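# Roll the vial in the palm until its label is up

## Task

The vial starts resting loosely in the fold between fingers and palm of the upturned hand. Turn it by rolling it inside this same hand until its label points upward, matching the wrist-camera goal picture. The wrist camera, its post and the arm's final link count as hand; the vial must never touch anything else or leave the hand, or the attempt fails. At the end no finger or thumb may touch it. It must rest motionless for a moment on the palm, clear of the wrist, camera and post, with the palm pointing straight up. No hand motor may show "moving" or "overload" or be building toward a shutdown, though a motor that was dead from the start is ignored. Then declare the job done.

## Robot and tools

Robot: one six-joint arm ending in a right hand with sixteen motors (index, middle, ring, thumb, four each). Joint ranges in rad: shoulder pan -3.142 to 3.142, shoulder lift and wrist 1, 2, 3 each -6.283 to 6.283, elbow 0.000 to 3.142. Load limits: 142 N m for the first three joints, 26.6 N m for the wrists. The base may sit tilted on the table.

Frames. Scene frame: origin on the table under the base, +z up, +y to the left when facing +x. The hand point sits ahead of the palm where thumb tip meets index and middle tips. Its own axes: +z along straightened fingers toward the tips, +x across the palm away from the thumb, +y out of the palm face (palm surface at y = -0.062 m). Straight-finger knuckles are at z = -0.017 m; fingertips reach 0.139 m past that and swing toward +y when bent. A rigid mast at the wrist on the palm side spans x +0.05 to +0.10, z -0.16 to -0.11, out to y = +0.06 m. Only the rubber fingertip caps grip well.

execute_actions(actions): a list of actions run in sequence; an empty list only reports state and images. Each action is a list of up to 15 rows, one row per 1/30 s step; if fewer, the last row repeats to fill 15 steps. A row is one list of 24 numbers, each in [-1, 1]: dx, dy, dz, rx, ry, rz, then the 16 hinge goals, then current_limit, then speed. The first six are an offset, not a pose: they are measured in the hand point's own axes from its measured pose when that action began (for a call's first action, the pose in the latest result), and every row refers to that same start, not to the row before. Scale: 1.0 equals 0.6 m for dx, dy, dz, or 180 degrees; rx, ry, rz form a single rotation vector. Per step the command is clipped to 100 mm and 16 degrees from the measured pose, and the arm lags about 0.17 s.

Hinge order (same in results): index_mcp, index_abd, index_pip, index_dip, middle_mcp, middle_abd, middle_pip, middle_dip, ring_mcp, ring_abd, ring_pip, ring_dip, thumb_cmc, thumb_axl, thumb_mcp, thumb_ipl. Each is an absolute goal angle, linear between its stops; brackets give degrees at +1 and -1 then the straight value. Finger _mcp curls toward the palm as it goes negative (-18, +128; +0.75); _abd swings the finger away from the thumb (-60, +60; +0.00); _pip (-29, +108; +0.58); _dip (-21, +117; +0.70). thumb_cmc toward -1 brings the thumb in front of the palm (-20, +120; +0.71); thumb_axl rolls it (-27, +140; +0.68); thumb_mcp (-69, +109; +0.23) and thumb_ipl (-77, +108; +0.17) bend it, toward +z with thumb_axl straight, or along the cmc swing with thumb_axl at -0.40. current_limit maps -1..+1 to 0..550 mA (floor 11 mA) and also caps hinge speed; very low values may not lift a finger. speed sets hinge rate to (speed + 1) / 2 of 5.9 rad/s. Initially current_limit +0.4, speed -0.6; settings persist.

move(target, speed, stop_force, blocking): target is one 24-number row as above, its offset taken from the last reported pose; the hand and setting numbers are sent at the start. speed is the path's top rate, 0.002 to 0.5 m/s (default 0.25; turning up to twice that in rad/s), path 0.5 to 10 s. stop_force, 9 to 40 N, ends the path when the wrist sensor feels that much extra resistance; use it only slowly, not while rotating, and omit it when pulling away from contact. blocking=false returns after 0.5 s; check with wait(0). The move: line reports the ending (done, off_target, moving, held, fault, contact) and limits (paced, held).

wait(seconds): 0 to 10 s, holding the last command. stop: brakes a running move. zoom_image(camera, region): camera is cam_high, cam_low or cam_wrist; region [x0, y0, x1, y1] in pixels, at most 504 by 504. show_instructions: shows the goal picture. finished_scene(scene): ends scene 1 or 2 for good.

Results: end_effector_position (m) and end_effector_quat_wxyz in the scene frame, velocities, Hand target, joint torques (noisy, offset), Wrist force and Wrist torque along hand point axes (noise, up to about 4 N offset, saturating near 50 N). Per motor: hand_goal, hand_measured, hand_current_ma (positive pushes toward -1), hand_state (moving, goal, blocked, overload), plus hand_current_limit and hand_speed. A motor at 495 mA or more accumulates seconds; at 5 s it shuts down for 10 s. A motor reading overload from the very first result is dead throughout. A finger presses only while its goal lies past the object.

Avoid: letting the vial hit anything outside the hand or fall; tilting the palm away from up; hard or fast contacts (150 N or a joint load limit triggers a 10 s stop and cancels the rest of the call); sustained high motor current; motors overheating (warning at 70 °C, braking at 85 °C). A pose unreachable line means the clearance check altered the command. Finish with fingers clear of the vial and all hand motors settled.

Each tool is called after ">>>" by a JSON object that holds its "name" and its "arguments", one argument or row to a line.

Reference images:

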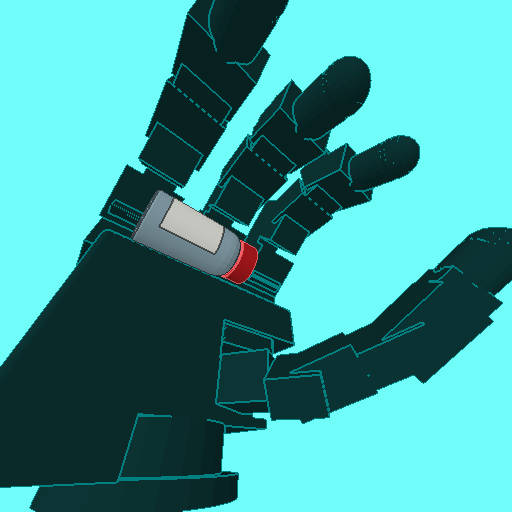

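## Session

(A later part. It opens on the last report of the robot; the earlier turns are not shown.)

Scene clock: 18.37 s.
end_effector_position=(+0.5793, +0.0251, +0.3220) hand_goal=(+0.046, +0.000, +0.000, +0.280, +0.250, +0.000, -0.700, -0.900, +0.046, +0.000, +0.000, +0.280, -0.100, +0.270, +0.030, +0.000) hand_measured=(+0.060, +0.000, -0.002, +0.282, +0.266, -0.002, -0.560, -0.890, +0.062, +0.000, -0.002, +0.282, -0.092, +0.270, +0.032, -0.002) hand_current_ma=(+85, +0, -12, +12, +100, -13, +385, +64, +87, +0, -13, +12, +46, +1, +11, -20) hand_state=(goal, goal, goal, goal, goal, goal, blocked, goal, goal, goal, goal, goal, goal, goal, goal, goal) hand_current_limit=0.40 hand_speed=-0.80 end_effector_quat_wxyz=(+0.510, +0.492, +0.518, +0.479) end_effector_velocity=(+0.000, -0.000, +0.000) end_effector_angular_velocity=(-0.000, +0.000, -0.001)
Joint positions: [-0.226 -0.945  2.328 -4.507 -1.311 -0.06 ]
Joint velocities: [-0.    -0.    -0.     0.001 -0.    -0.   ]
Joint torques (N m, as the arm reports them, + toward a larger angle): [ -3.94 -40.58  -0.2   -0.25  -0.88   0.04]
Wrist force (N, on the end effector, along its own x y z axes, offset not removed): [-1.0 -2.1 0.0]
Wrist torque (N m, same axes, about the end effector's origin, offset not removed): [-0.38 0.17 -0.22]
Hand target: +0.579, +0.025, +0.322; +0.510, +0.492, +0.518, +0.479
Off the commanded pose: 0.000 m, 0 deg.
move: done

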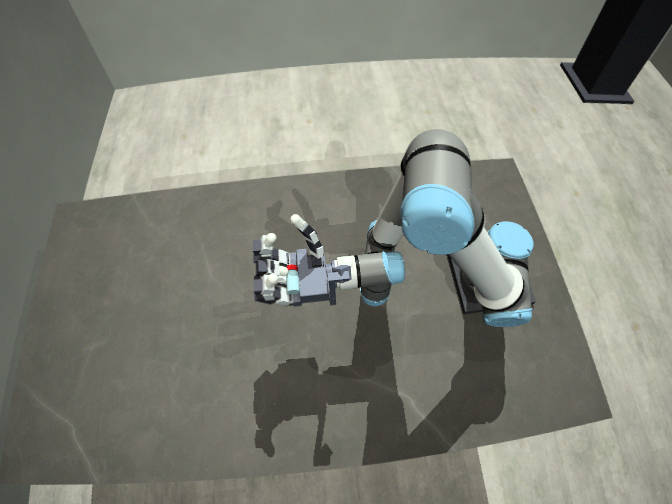

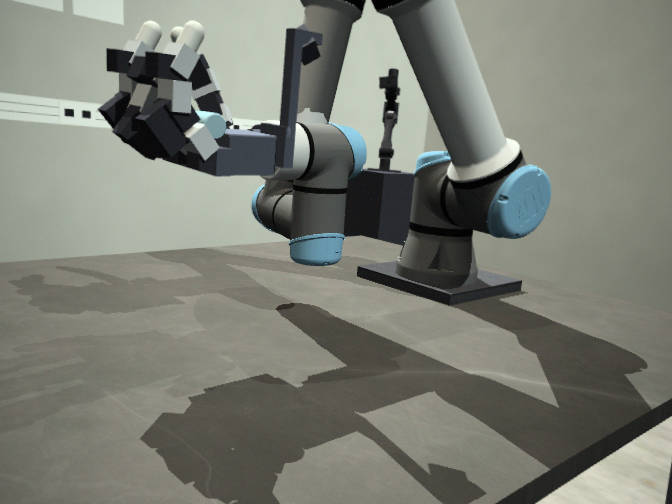

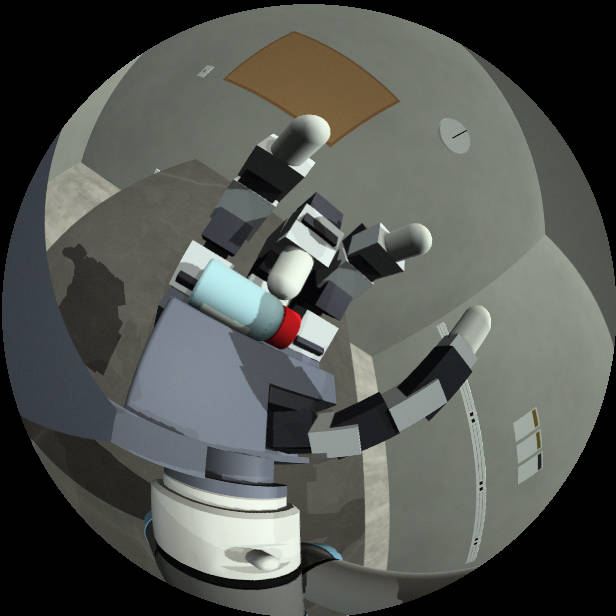

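Pressing into the crease now; extend mcp while pip presses.

>>> {"name": "move", "arguments": {
  "target": [0,0,0,0,0,0,0.046,0,0,0.28,0.55,0,-1,-0.9,0.046,0,0,0.28,-0.1,0.27,0.03,0,0.4,-0.85]
}}

Scene clock: 19.67 s.
end_effector_position=(+0.5793, +0.0251, +0.3220) hand_goal=(+0.046, +0.000, +0.000, +0.280, +0.550, +0.000, -1.000, -0.900, +0.046, +0.000, +0.000, +0.280, -0.100, +0.270, +0.030, +0.000) hand_measured=(+0.060, +0.000, -0.002, +0.282, +0.554, -0.002, -0.810, -0.886, +0.062, +0.000, -0.002, +0.282, -0.092, +0.270, +0.032, -0.002) hand_current_ma=(+84, +0, -12, +12, +29, -7, +385, +82, +87, +0, -13, +12, +46, +1, +11, -19) hand_state=(goal, goal, goal, goal, goal, goal, blocked, goal, goal, goal, goal, goal, goal, goal, goal, goal) hand_current_limit=0.40 hand_speed=-0.85 end_effector_quat_wxyz=(+0.510, +0.492, +0.518, +0.479) end_effector_velocity=(-0.000, +0.000, +0.000) end_effector_angular_velocity=(+0.001, -0.001, -0.000)
Joint positions: [-0.226 -0.945  2.328 -4.507 -1.311 -0.06 ]
Joint velocities: [ 0.    -0.     0.    -0.001 -0.     0.001]
Joint torques (N m, as the arm reports them, + toward a larger angle): [ -4.04 -39.6    0.03  -0.26  -0.95   0.14]
Wrist force (N, on the end effector, along its own x y z axes, offset not removed): [0.5 -2.1 -0.8]
Wrist torque (N m, same axes, about the end effector's origin, offset not removed): [-0.25 0.01 -0.07]
Hand target: +0.579, +0.025, +0.322; +0.510, +0.492, +0.518, +0.479
Off the commanded pose: 0.000 m, 0 deg.
move: done

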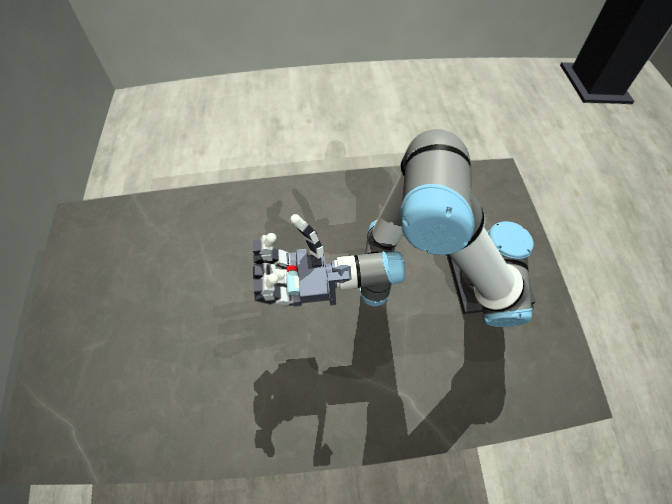

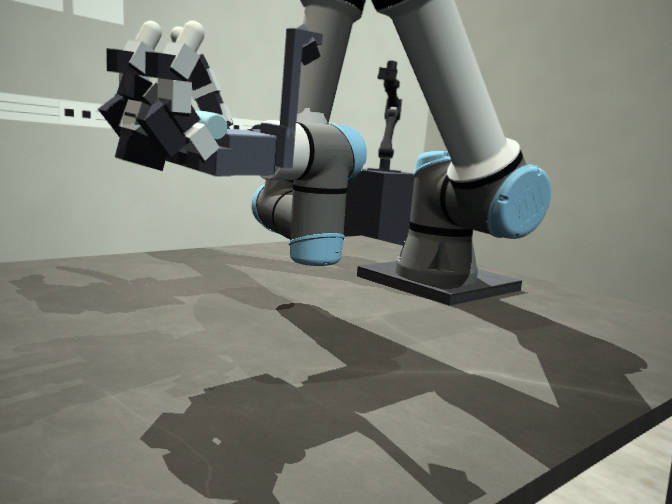

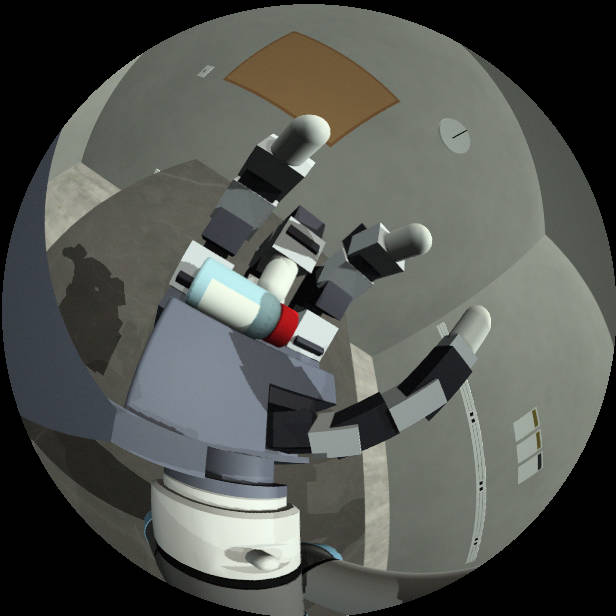

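Works. Repeat.

>>> {"name": "execute_actions", "arguments": {
  "actions": [
    [[0,0,0,0,0,0,0.046,0,0,0.28,0.75,0,-0.8,-0.9,0.046,0,0,0.28,-0.1,0.27,0.03,0,0.4,-0.6]],
    [[0,0,0,0,0,0,0.046,0,0,0.28,0.75,0,-0.3,-0.9,0.046,0,0,0.28,-0.1,0.27,0.03,0,0.4,-0.4]],
    [[0,0,0,0,0,0,0.046,0,0,0.28,0.25,0,-0.3,-0.9,0.046,0,0,0.28,-0.1,0.27,0.03,0,0.4,-0.5]],
    [[0,0,0,0,0,0,0.046,0,0,0.28,0.25,0,-0.3,-0.9,0.046,0,0,0.28,-0.1,0.27,0.03,0,0.4,-0.5]],
    [[0,0,0,0,0,0,0.046,0,0,0.28,0.25,0,-0.7,-0.9,0.046,0,0,0.28,-0.1,0.27,0.03,0,0.4,-0.7]],
    [[0,0,0,0,0,0,0.046,0,0,0.28,0.25,0,-0.7,-0.9,0.046,0,0,0.28,-0.1,0.27,0.03,0,0.4,-0.7]]
  ]
}}

>>> {"name": "move", "arguments": {
  "target": [0,0,0,0,0,0,0.046,0,0,0.28,0.55,0,-1,-0.9,0.046,0,0,0.28,-0.1,0.27,0.03,0,0.4,-0.85]
}}

>>> {"name": "execute_actions", "arguments": {
  "actions": [
    [[0,0,0,0,0,0,0.046,0,0,0.28,0.75,0,-0.8,-0.9,0.046,0,0,0.28,-0.1,0.27,0.03,0,0.4,-0.6]],
    [[0,0,0,0,0,0,0.046,0,0,0.28,0.75,0,0,-0.9,0.046,0,0,0.28,-0.1,0.27,0.03,0,0.4,-0.4]],
    [[0,0,0,0,0,0,0.046,0,0,0.28,0.1,0,0,-0.9,0.046,0,0,0.28,-0.1,0.27,0.03,0,0.4,-0.6]],
    [[0,0,0,0,0,0,0.046,0,0,0.28,0.1,0,0,-0.9,0.046,0,0,0.28,-0.1,0.27,0.03,0,0.4,-0.6]]
  ]
}}

>>> {"name": "zoom_image", "arguments": {
  "camera": "cam_high",
  "region": [240,230,360,320]
}}

Scene clock: 23.20 s.
end_effector_position=(+0.5793, +0.0251, +0.3220) hand_goal=(+0.046, +0.000, +0.000, +0.280, +0.250, +0.000, -0.700, -0.900, +0.046, +0.000, +0.000, +0.280, -0.100, +0.270, +0.030, +0.000) hand_measured=(+0.060, +0.000, -0.002, +0.282, +0.268, -0.002, -0.572, -0.892, +0.062, +0.000, -0.002, +0.282, -0.092, +0.270, +0.032, -0.002) hand_current_ma=(+84, +0, -12, +12, +113, -7, +385, +47, +87, +0, -13, +12, +46, +1, +11, -19) hand_state=(goal, goal, goal, goal, goal, goal, blocked, goal, goal, goal, goal, goal, goal, goal, goal, goal) hand_current_limit=0.40 hand_speed=-0.70 end_effector_quat_wxyz=(+0.510, +0.492, +0.518, +0.479) end_effector_velocity=(+0.000, +0.000, +0.000) end_effector_angular_velocity=(+0.000, +0.000, +0.001)
Joint positions: [-0.226 -0.945  2.328 -4.507 -1.311 -0.06 ]
Joint velocities: [ 0.    -0.    -0.     0.     0.001  0.   ]
Joint torques (N m, as the arm reports them, + toward a larger angle): [ -4.02 -39.86  -0.06  -0.29  -0.83   0.15]
Wrist force (N, on the end effector, along its own x y z axes, offset not removed): [-1.3 -1.6 -0.8]
Wrist torque (N m, same axes, about the end effector's origin, offset not removed): [-0.19 0.22 -0.30]
Hand target: +0.579, +0.025, +0.322; +0.510, +0.492, +0.518, +0.479
Off the commanded pose: 0.000 m, 0 deg.

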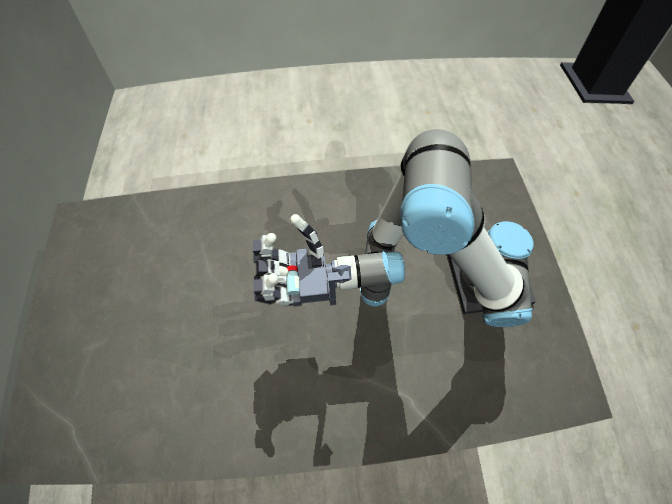

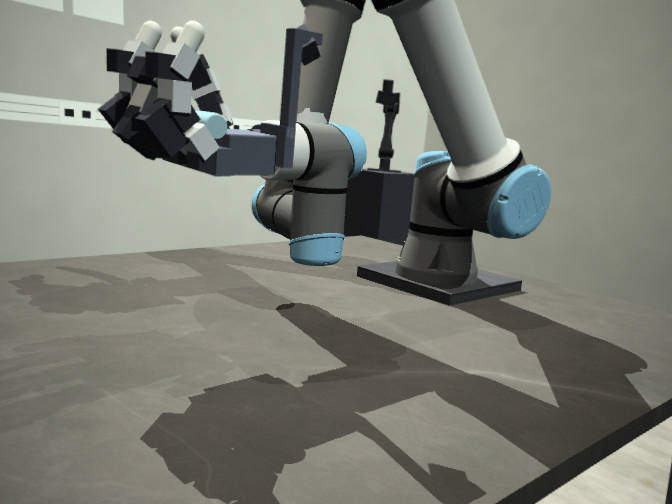

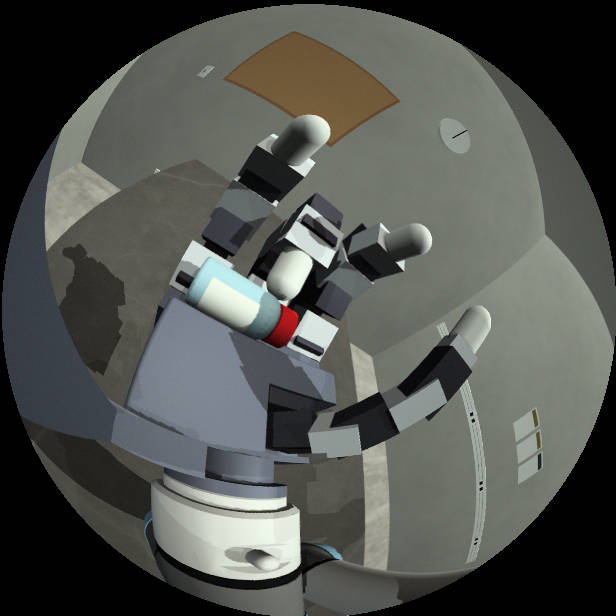

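Scene clock: 24.30 s.
end_effector_position=(+0.5793, +0.0251, +0.3220) hand_goal=(+0.046, +0.000, +0.000, +0.280, +0.550, +0.000, -1.000, -0.900, +0.046, +0.000, +0.000, +0.280, -0.100, +0.270, +0.030, +0.000) hand_measured=(+0.060, +0.000, -0.002, +0.282, +0.554, -0.002, -0.810, -0.886, +0.062, +0.000, -0.002, +0.282, -0.092, +0.270, +0.032, -0.002) hand_current_ma=(+84, +0, -12, +12, +29, -7, +385, +82, +87, +0, -13, +12, +46, +1, +11, -19) hand_state=(goal, goal, goal, goal, goal, goal, blocked, goal, goal, goal, goal, goal, goal, goal, goal, goal) hand_current_limit=0.40 hand_speed=-0.85 end_effector_quat_wxyz=(+0.510, +0.492, +0.518, +0.479) end_effector_velocity=(-0.000, +0.000, +0.000) end_effector_angular_velocity=(-0.001, -0.000, -0.000)
Joint positions: [-0.226 -0.945  2.328 -4.507 -1.311 -0.06 ]
Joint velocities: [ 0.001  0.    -0.    -0.    -0.001 -0.001]
Joint torques (N m, as the arm reports them, + toward a larger angle): [ -3.83 -40.12   0.14  -0.18  -0.82   0.12]
Wrist force (N, on the end effector, along its own x y z axes, offset not removed): [-1.3 -1.6 0.6]
Wrist torque (N m, same axes, about the end effector's origin, offset not removed): [-0.24 0.20 -0.10]
Hand target: +0.579, +0.025, +0.322; +0.510, +0.492, +0.518, +0.479
Off the commanded pose: 0.000 m, 0 deg.
move: done

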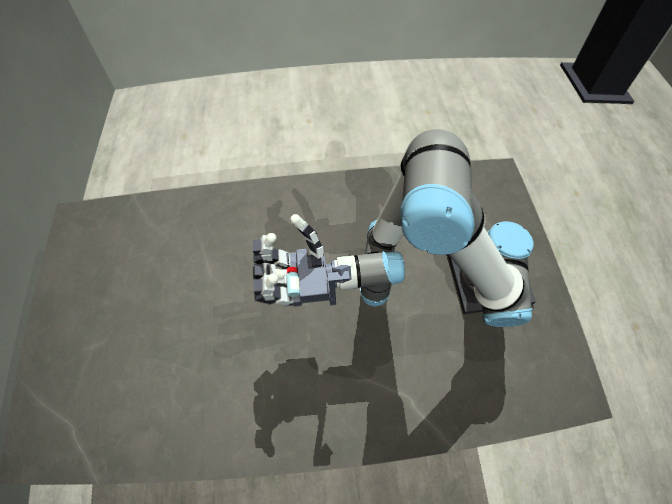

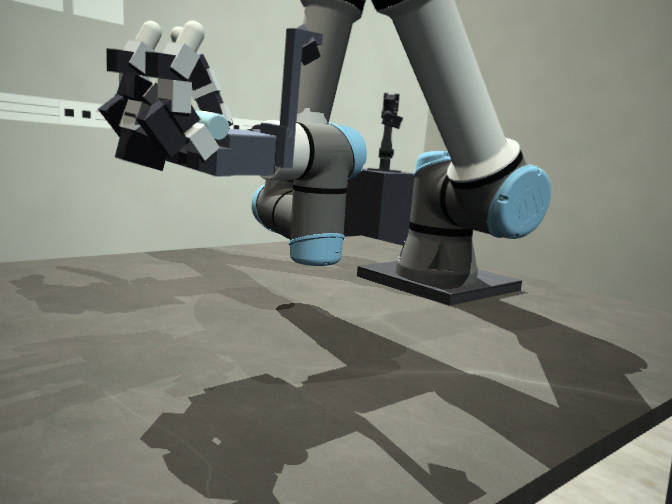

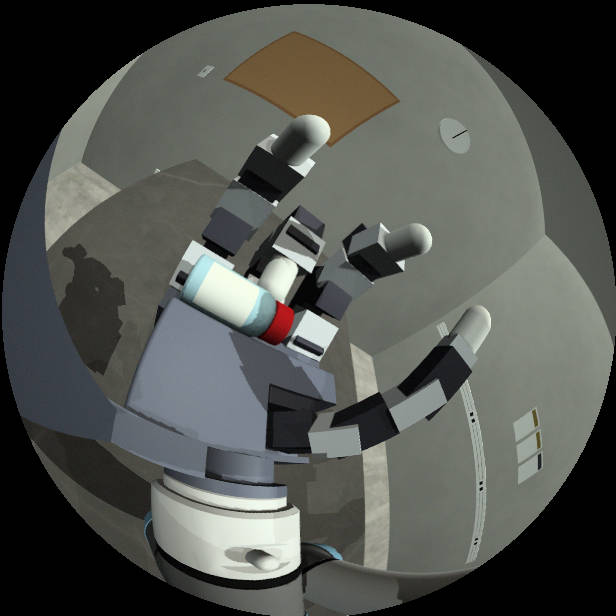

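Scene clock: 26.30 s.
end_effector_position=(+0.5793, +0.0251, +0.3220) hand_goal=(+0.046, +0.000, +0.000, +0.280, +0.100, +0.000, +0.000, -0.900, +0.046, +0.000, +0.000, +0.280, -0.100, +0.270, +0.030, +0.000) hand_measured=(+0.060, +0.000, -0.002, +0.282, +0.120, -0.002, -0.002, -0.898, +0.062, +0.000, -0.002, +0.282, -0.092, +0.270, +0.032, -0.002) hand_current_ma=(+84, +0, -12, +12, +67, -7, -8, +11, +87, +0, -13, +12, +46, +1, +11, -19) hand_state=(goal, goal, goal, goal, moving, goal, goal, goal, goal, goal, goal, goal, goal, goal, goal, goal) hand_current_limit=0.40 hand_speed=-0.60 end_effector_quat_wxyz=(+0.510, +0.492, +0.518, +0.479) end_effector_velocity=(-0.000, +0.000, +0.000) end_effector_angular_velocity=(-0.001, -0.001, -0.000)
Joint positions: [-0.226 -0.945  2.328 -4.507 -1.311 -0.06 ]
Joint velocities: [ 0.    -0.    -0.    -0.001 -0.    -0.001]
Joint torques (N m, as the arm reports them, + toward a larger angle): [ -3.66 -40.26   0.16  -0.43  -0.91   0.18]
Wrist force (N, on the end effector, along its own x y z axes, offset not removed): [-2.0 -0.8 -1.2]
Wrist torque (N m, same axes, about the end effector's origin, offset not removed): [-0.11 0.27 -0.25]
Hand target: +0.579, +0.025, +0.322; +0.510, +0.492, +0.518, +0.479
Off the commanded pose: 0.000 m, 0 deg.

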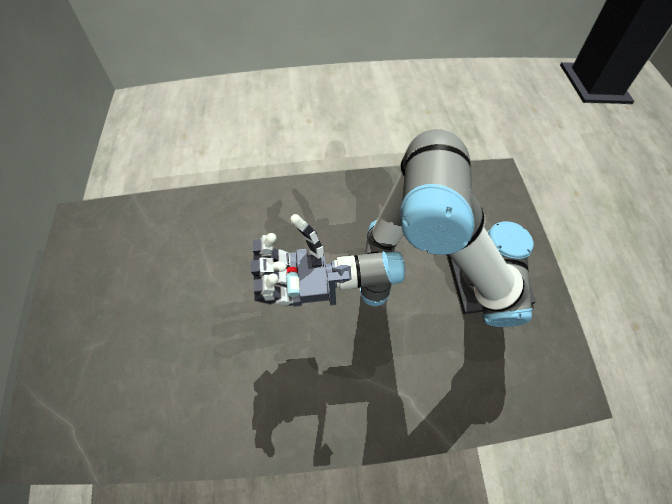

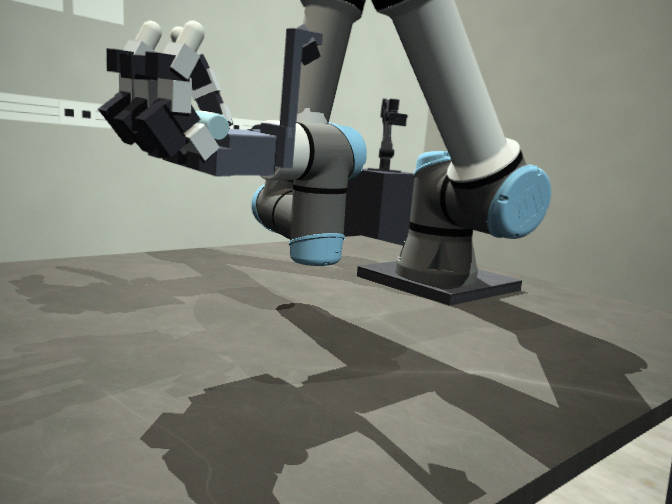

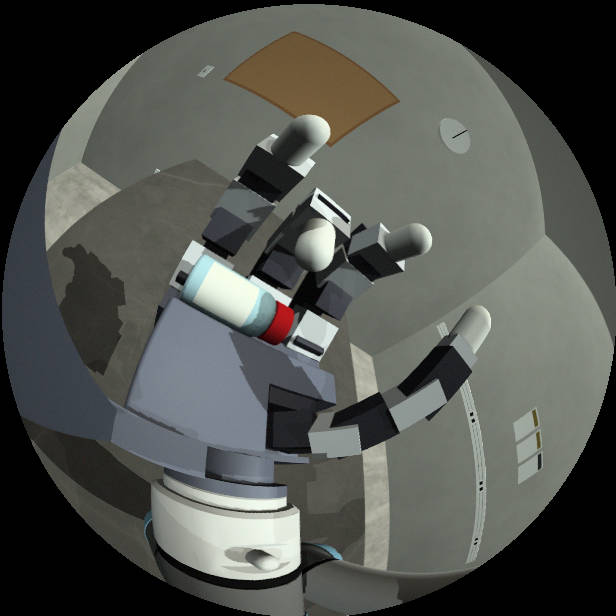

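Region (240, 230, 360, 320) of cam_high's 672x504 image, scaled by 4.200, with more detail than that image has; it fills the top 378 rows of this view, and the rest is white.

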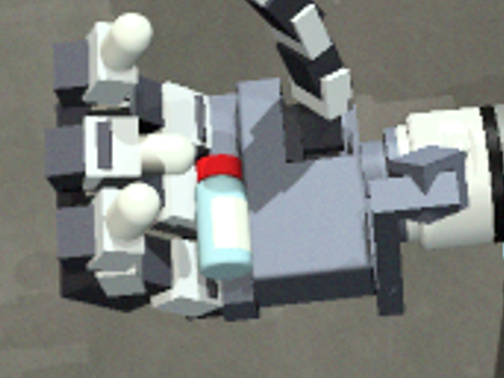

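>>> {"name": "move", "arguments": {
  "target": [0,0,0,0,0,0.018,0.046,0,0,0.28,0.1,0,0,-0.9,0.25,0,-0.2,-0.9,-0.1,0.27,0.03,0,0.4,-0.4],
  "speed": 0.05
}}

>>> {"name": "move", "arguments": {
  "target": [0,0,0,0,0,0,0.046,0,0,0.28,0.1,0,0,-0.9,0.25,0,-0.7,-0.9,-0.1,0.27,0.03,0,0.4,-0.7]
}}

>>> {"name": "move", "arguments": {
  "target": [0,0,0,0,0,0,0.046,0,0,0.28,0.1,0,0,-0.9,0.55,0,-1,-0.9,-0.1,0.27,0.03,0,0.4,-0.85]
}}

Scene clock: 27.83 s.
end_effector_position=(+0.5793, +0.0251, +0.3220) hand_goal=(+0.046, +0.000, +0.000, +0.280, +0.100, +0.000, +0.000, -0.900, +0.250, +0.000, -0.200, -0.900, -0.100, +0.270, +0.030, +0.000) hand_measured=(+0.060, +0.000, -0.002, +0.282, +0.114, -0.002, -0.002, -0.898, +0.256, +0.000, -0.198, -0.898, -0.092, +0.270, +0.032, -0.002) hand_current_ma=(+84, +0, -12, +12, +90, -7, -8, +11, +30, +0, +14, +11, +46, +1, +11, -19) hand_state=(goal, goal, goal, goal, goal, goal, goal, goal, goal, goal, goal, goal, goal, goal, goal, goal) hand_current_limit=0.40 hand_speed=-0.40 end_effector_quat_wxyz=(+0.497, +0.506, +0.504, +0.494) end_effector_velocity=(-0.000, +0.001, +0.000) end_effector_angular_velocity=(-0.001, -0.001, +0.001)
Joint positions: [-0.211 -0.948  2.326 -4.502 -1.326 -0.003]
Joint velocities: [ 0.001 -0.     0.    -0.001  0.    -0.001]
Joint torques (N m, as the arm reports them, + toward a larger angle): [  7.36 -43.33 -16.11  -0.12  -1.77   2.33]
Wrist force (N, on the end effector, along its own x y z axes, offset not removed): [-0.3 -0.2 -0.2]
Wrist torque (N m, same axes, about the end effector's origin, offset not removed): [-0.06 0.08 -0.11]
Hand target: +0.579, +0.025, +0.322; +0.497, +0.506, +0.504, +0.494
Off the commanded pose: 0.000 m, 0 deg.
move: done

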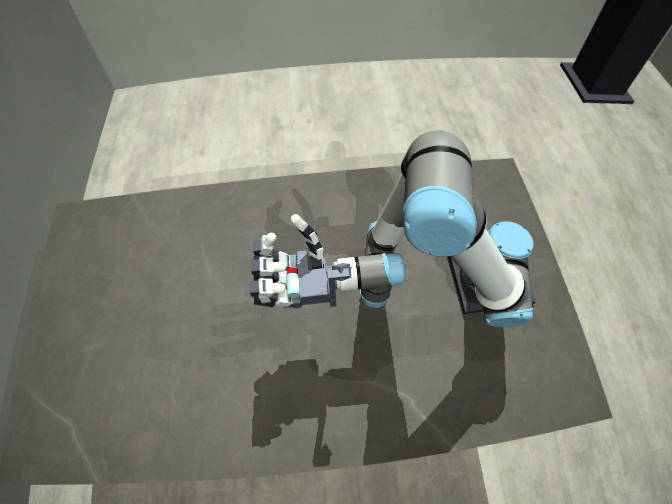

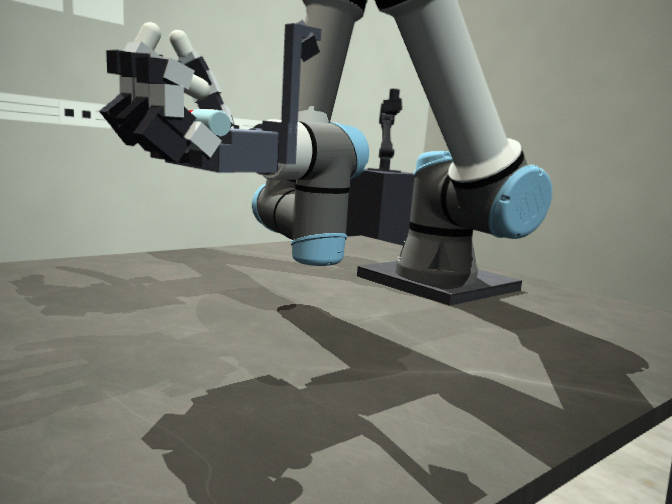

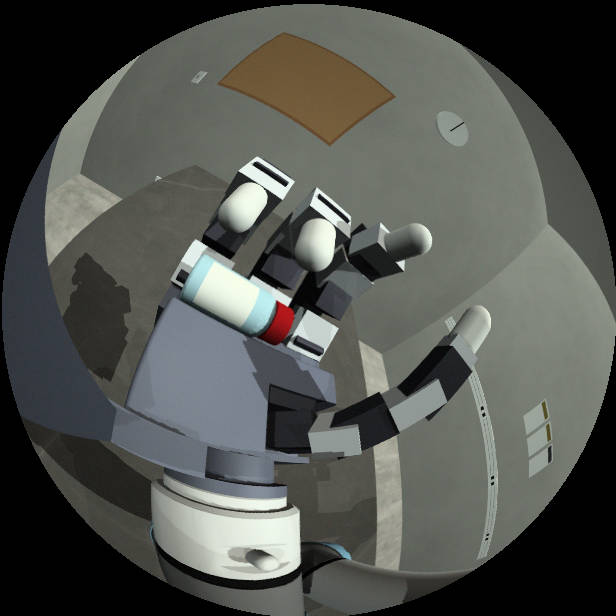

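Scene clock: 28.63 s.
end_effector_position=(+0.5793, +0.0251, +0.3220) hand_goal=(+0.046, +0.000, +0.000, +0.280, +0.100, +0.000, +0.000, -0.900, +0.250, +0.000, -0.700, -0.900, -0.100, +0.270, +0.030, +0.000) hand_measured=(+0.060, +0.000, -0.002, +0.282, +0.114, -0.002, -0.002, -0.898, +0.268, +0.000, -0.554, -0.888, -0.092, +0.270, +0.032, -0.002) hand_current_ma=(+84, +0, -12, +12, +90, -7, -8, +11, +94, +0, +385, +61, +46, +1, +11, -19) hand_state=(goal, goal, goal, goal, goal, goal, goal, goal, goal, goal, blocked, goal, goal, goal, goal, goal) hand_current_limit=0.40 hand_speed=-0.70 end_effector_quat_wxyz=(+0.497, +0.506, +0.504, +0.494) end_effector_velocity=(-0.000, +0.000, +0.000) end_effector_angular_velocity=(+0.001, -0.001, +0.001)
Joint positions: [-0.211 -0.948  2.326 -4.502 -1.326 -0.003]
Joint velocities: [-0.     0.     0.    -0.001  0.001  0.001]
Joint torques (N m, as the arm reports them, + toward a larger angle): [  7.13 -42.46 -16.01  -0.11  -1.8    2.28]
Wrist force (N, on the end effector, along its own x y z axes, offset not removed): [-0.3 -1.7 -1.3]
Wrist torque (N m, same axes, about the end effector's origin, offset not removed): [-0.20 0.10 -0.12]
Hand target: +0.579, +0.025, +0.322; +0.497, +0.506, +0.504, +0.494
Off the commanded pose: 0.000 m, 0 deg.
move: done

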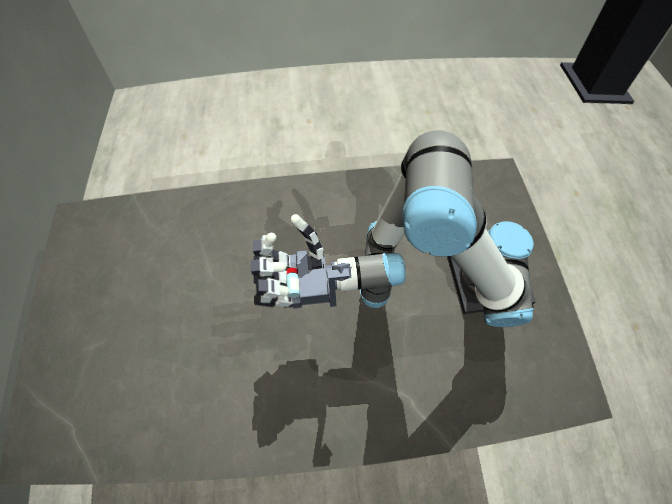

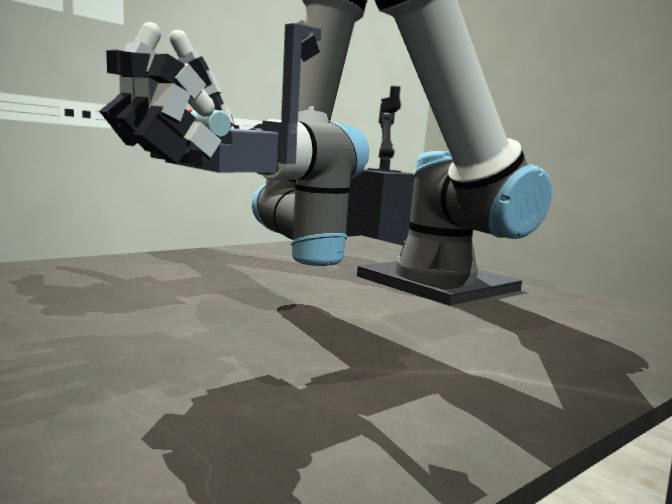

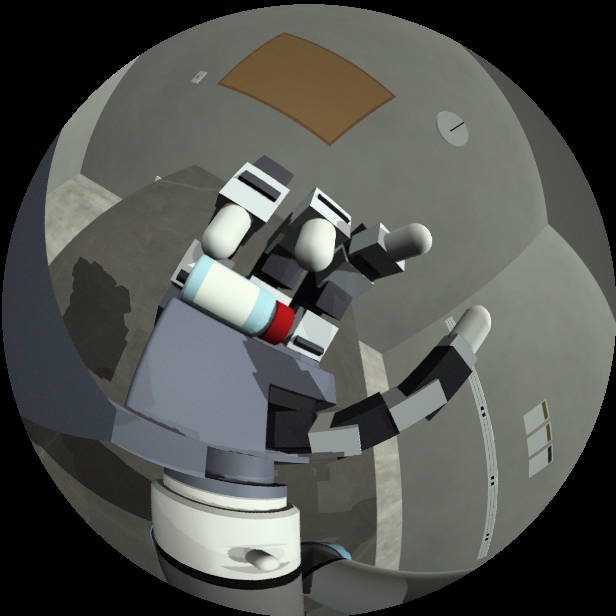

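Scene clock: 29.77 s.
end_effector_position=(+0.5793, +0.0251, +0.3220) hand_goal=(+0.046, +0.000, +0.000, +0.280, +0.100, +0.000, +0.000, -0.900, +0.550, +0.000, -1.000, -0.900, -0.100, +0.270, +0.030, +0.000) hand_measured=(+0.060, +0.000, -0.002, +0.282, +0.114, -0.002, -0.002, -0.898, +0.556, +0.000, -0.810, -0.886, -0.092, +0.270, +0.032, -0.002) hand_current_ma=(+84, +0, -12, +12, +90, -7, -8, +11, +30, +0, +385, +73, +46, +1, +11, -19) hand_state=(goal, goal, goal, goal, goal, goal, goal, goal, goal, goal, blocked, goal, goal, goal, goal, goal) hand_current_limit=0.40 hand_speed=-0.85 end_effector_quat_wxyz=(+0.497, +0.506, +0.504, +0.494) end_effector_velocity=(+0.000, -0.000, -0.000) end_effector_angular_velocity=(+0.002, +0.000, -0.000)
Joint positions: [-0.211 -0.948  2.326 -4.502 -1.326 -0.003]
Joint velocities: [-0.    -0.    -0.     0.    -0.     0.002]
Joint torques (N m, as the arm reports them, + toward a larger angle): [  7.26 -42.65 -16.11  -0.16  -1.79   2.33]
Wrist force (N, on the end effector, along its own x y z axes, offset not removed): [-0.4 -1.4 -1.5]
Wrist torque (N m, same axes, about the end effector's origin, offset not removed): [-0.20 0.10 -0.20]
Hand target: +0.579, +0.025, +0.322; +0.497, +0.506, +0.504, +0.494
Off the commanded pose: 0.000 m, 0 deg.
move: done

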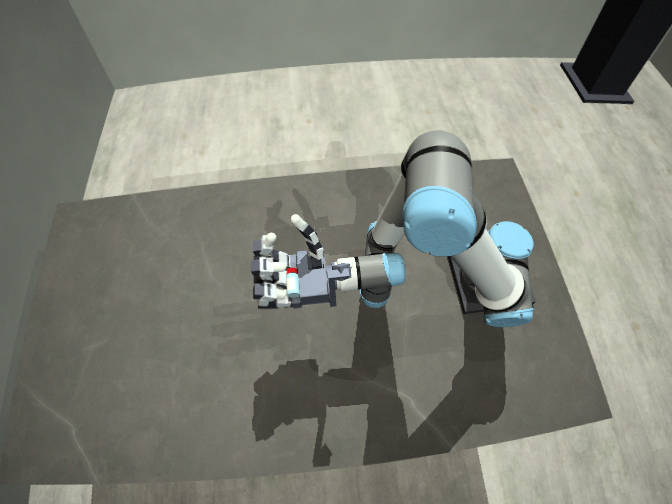

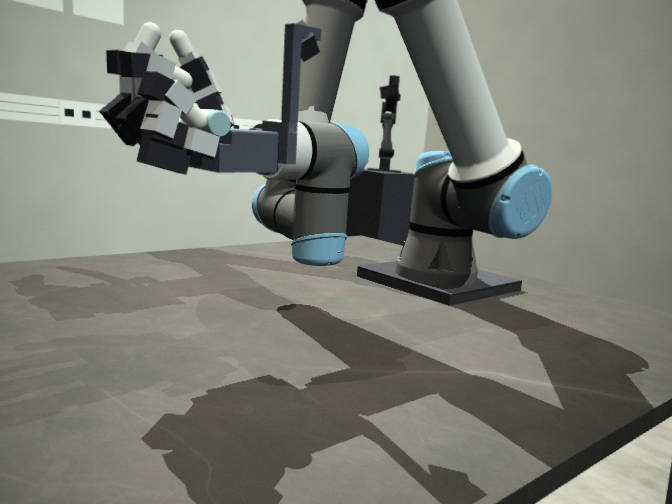

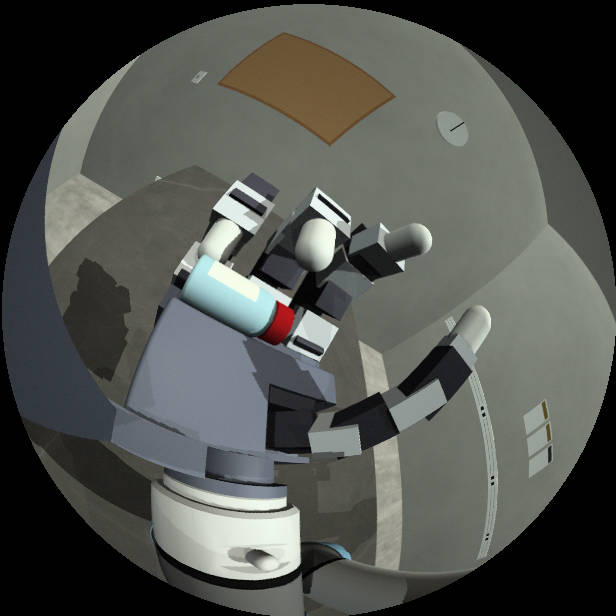

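>>> {"name": "move", "arguments": {
  "target": [0,0,0,0,0,0,0.046,0,0,0.28,0.3,0,0,-0.9,0.49,0,-0.8,-0.9,-0.1,0.27,0.03,0,0.4,-0.8]
}}

>>> {"name": "move", "arguments": {
  "target": [0,0,0,0,0,0,0.046,0,0,0.28,0.3,0,0,-0.9,0.42,0,-0.3,-0.9,-0.1,0.27,0.03,0,0.4,-0.85]
}}

>>> {"name": "zoom_image", "arguments": {
  "camera": "cam_high",
  "region": [240,230,360,320]
}}

Scene clock: 30.70 s.
end_effector_position=(+0.5793, +0.0251, +0.3220) hand_goal=(+0.046, +0.000, +0.000, +0.280, +0.300, +0.000, +0.000, -0.900, +0.490, +0.000, -0.800, -0.900, -0.100, +0.270, +0.030, +0.000) hand_measured=(+0.060, +0.000, -0.002, +0.282, +0.306, -0.002, -0.002, -0.898, +0.510, +0.000, -0.798, -0.888, -0.092, +0.270, +0.032, -0.002) hand_current_ma=(+84, +0, -12, +12, +33, -7, -8, +11, +103, +0, +14, +61, +46, +1, +11, -19) hand_state=(goal, goal, goal, goal, goal, goal, goal, goal, goal, goal, goal, goal, goal, goal, goal, goal) hand_current_limit=0.40 hand_speed=-0.80 end_effector_quat_wxyz=(+0.497, +0.506, +0.504, +0.494) end_effector_velocity=(-0.000, +0.000, +0.000) end_effector_angular_velocity=(-0.000, +0.000, +0.001)
Joint positions: [-0.211 -0.948  2.326 -4.502 -1.326 -0.003]
Joint velocities: [ 0. -0.  0. -0.  0. -0.]
Joint torques (N m, as the arm reports them, + toward a larger angle): [  7.66 -42.31 -15.36  -0.08  -1.68   2.37]
Wrist force (N, on the end effector, along its own x y z axes, offset not removed): [-1.9 -1.1 -1.1]
Wrist torque (N m, same axes, about the end effector's origin, offset not removed): [-0.07 0.32 -0.30]
Hand target: +0.579, +0.025, +0.322; +0.497, +0.506, +0.504, +0.494
Off the commanded pose: 0.000 m, 0 deg.
move: done

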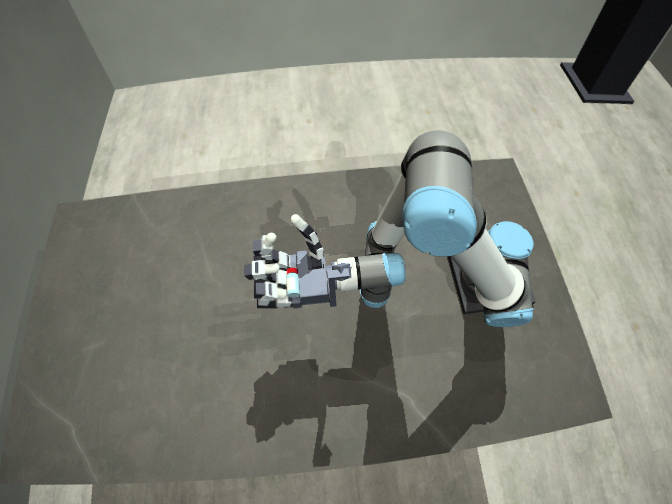

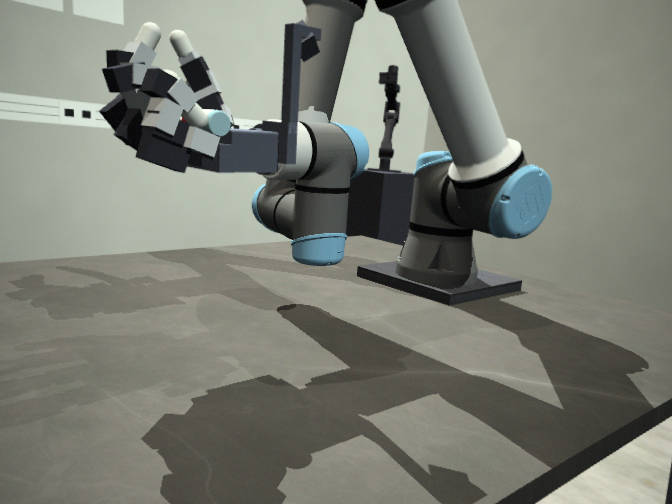

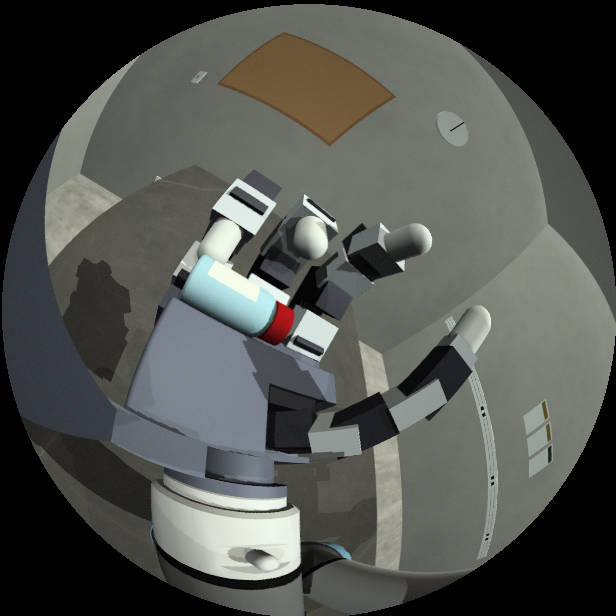

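Scene clock: 32.30 s.
end_effector_position=(+0.5793, +0.0251, +0.3220) hand_goal=(+0.046, +0.000, +0.000, +0.280, +0.300, +0.000, +0.000, -0.900, +0.420, +0.000, -0.300, -0.900, -0.100, +0.270, +0.030, +0.000) hand_measured=(+0.060, +0.000, -0.002, +0.282, +0.306, -0.002, -0.002, -0.898, +0.440, +0.000, -0.302, -0.898, -0.092, +0.270, +0.032, -0.002) hand_current_ma=(+84, +0, -12, +12, +33, -7, -8, +11, +102, +0, -15, +10, +46, +1, +11, -19) hand_state=(goal, goal, goal, goal, goal, goal, goal, goal, goal, goal, goal, goal, goal, goal, goal, goal) hand_current_limit=0.40 hand_speed=-0.85 end_effector_quat_wxyz=(+0.497, +0.506, +0.504, +0.494) end_effector_velocity=(+0.000, -0.000, +0.000) end_effector_angular_velocity=(-0.000, -0.000, +0.000)
Joint positions: [-0.211 -0.948  2.326 -4.502 -1.326 -0.003]
Joint velocities: [-0. -0. -0.  0.  0. -0.]
Joint torques (N m, as the arm reports them, + toward a larger angle): [  7.65 -42.62 -15.31  -0.21  -1.75   2.23]
Wrist force (N, on the end effector, along its own x y z axes, offset not removed): [-1.4 -1.0 0.1]
Wrist torque (N m, same axes, about the end effector's origin, offset not removed): [-0.16 0.18 -0.15]
Hand target: +0.579, +0.025, +0.322; +0.497, +0.506, +0.504, +0.494
Off the commanded pose: 0.000 m, 0 deg.
move: done

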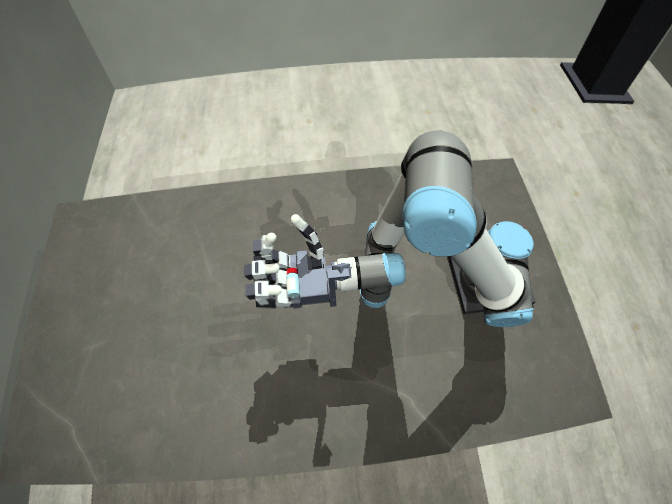

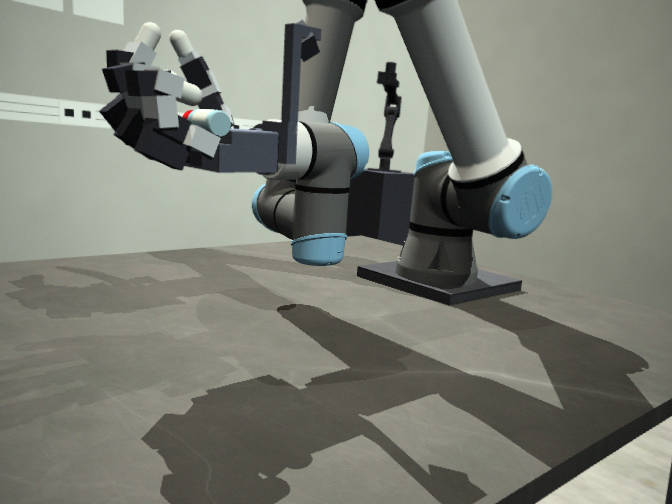

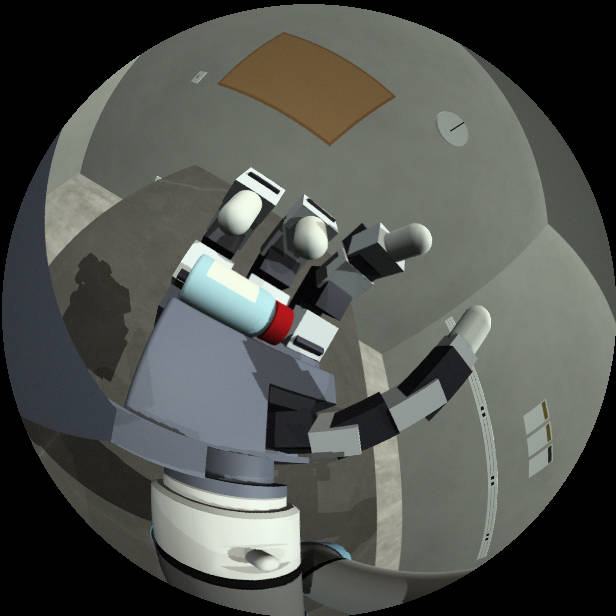

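Region (240, 230, 360, 320) of cam_high's 672x504 image, scaled by 4.200, with more detail than that image has; it fills the top 378 rows of this view, and the rest is white.

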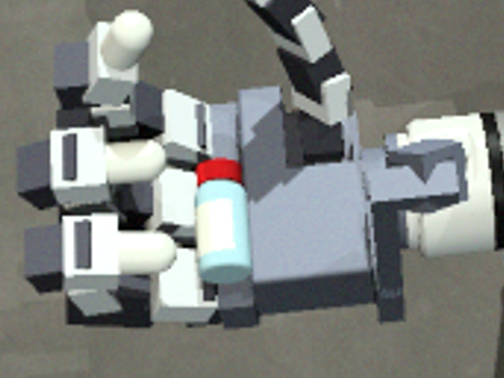

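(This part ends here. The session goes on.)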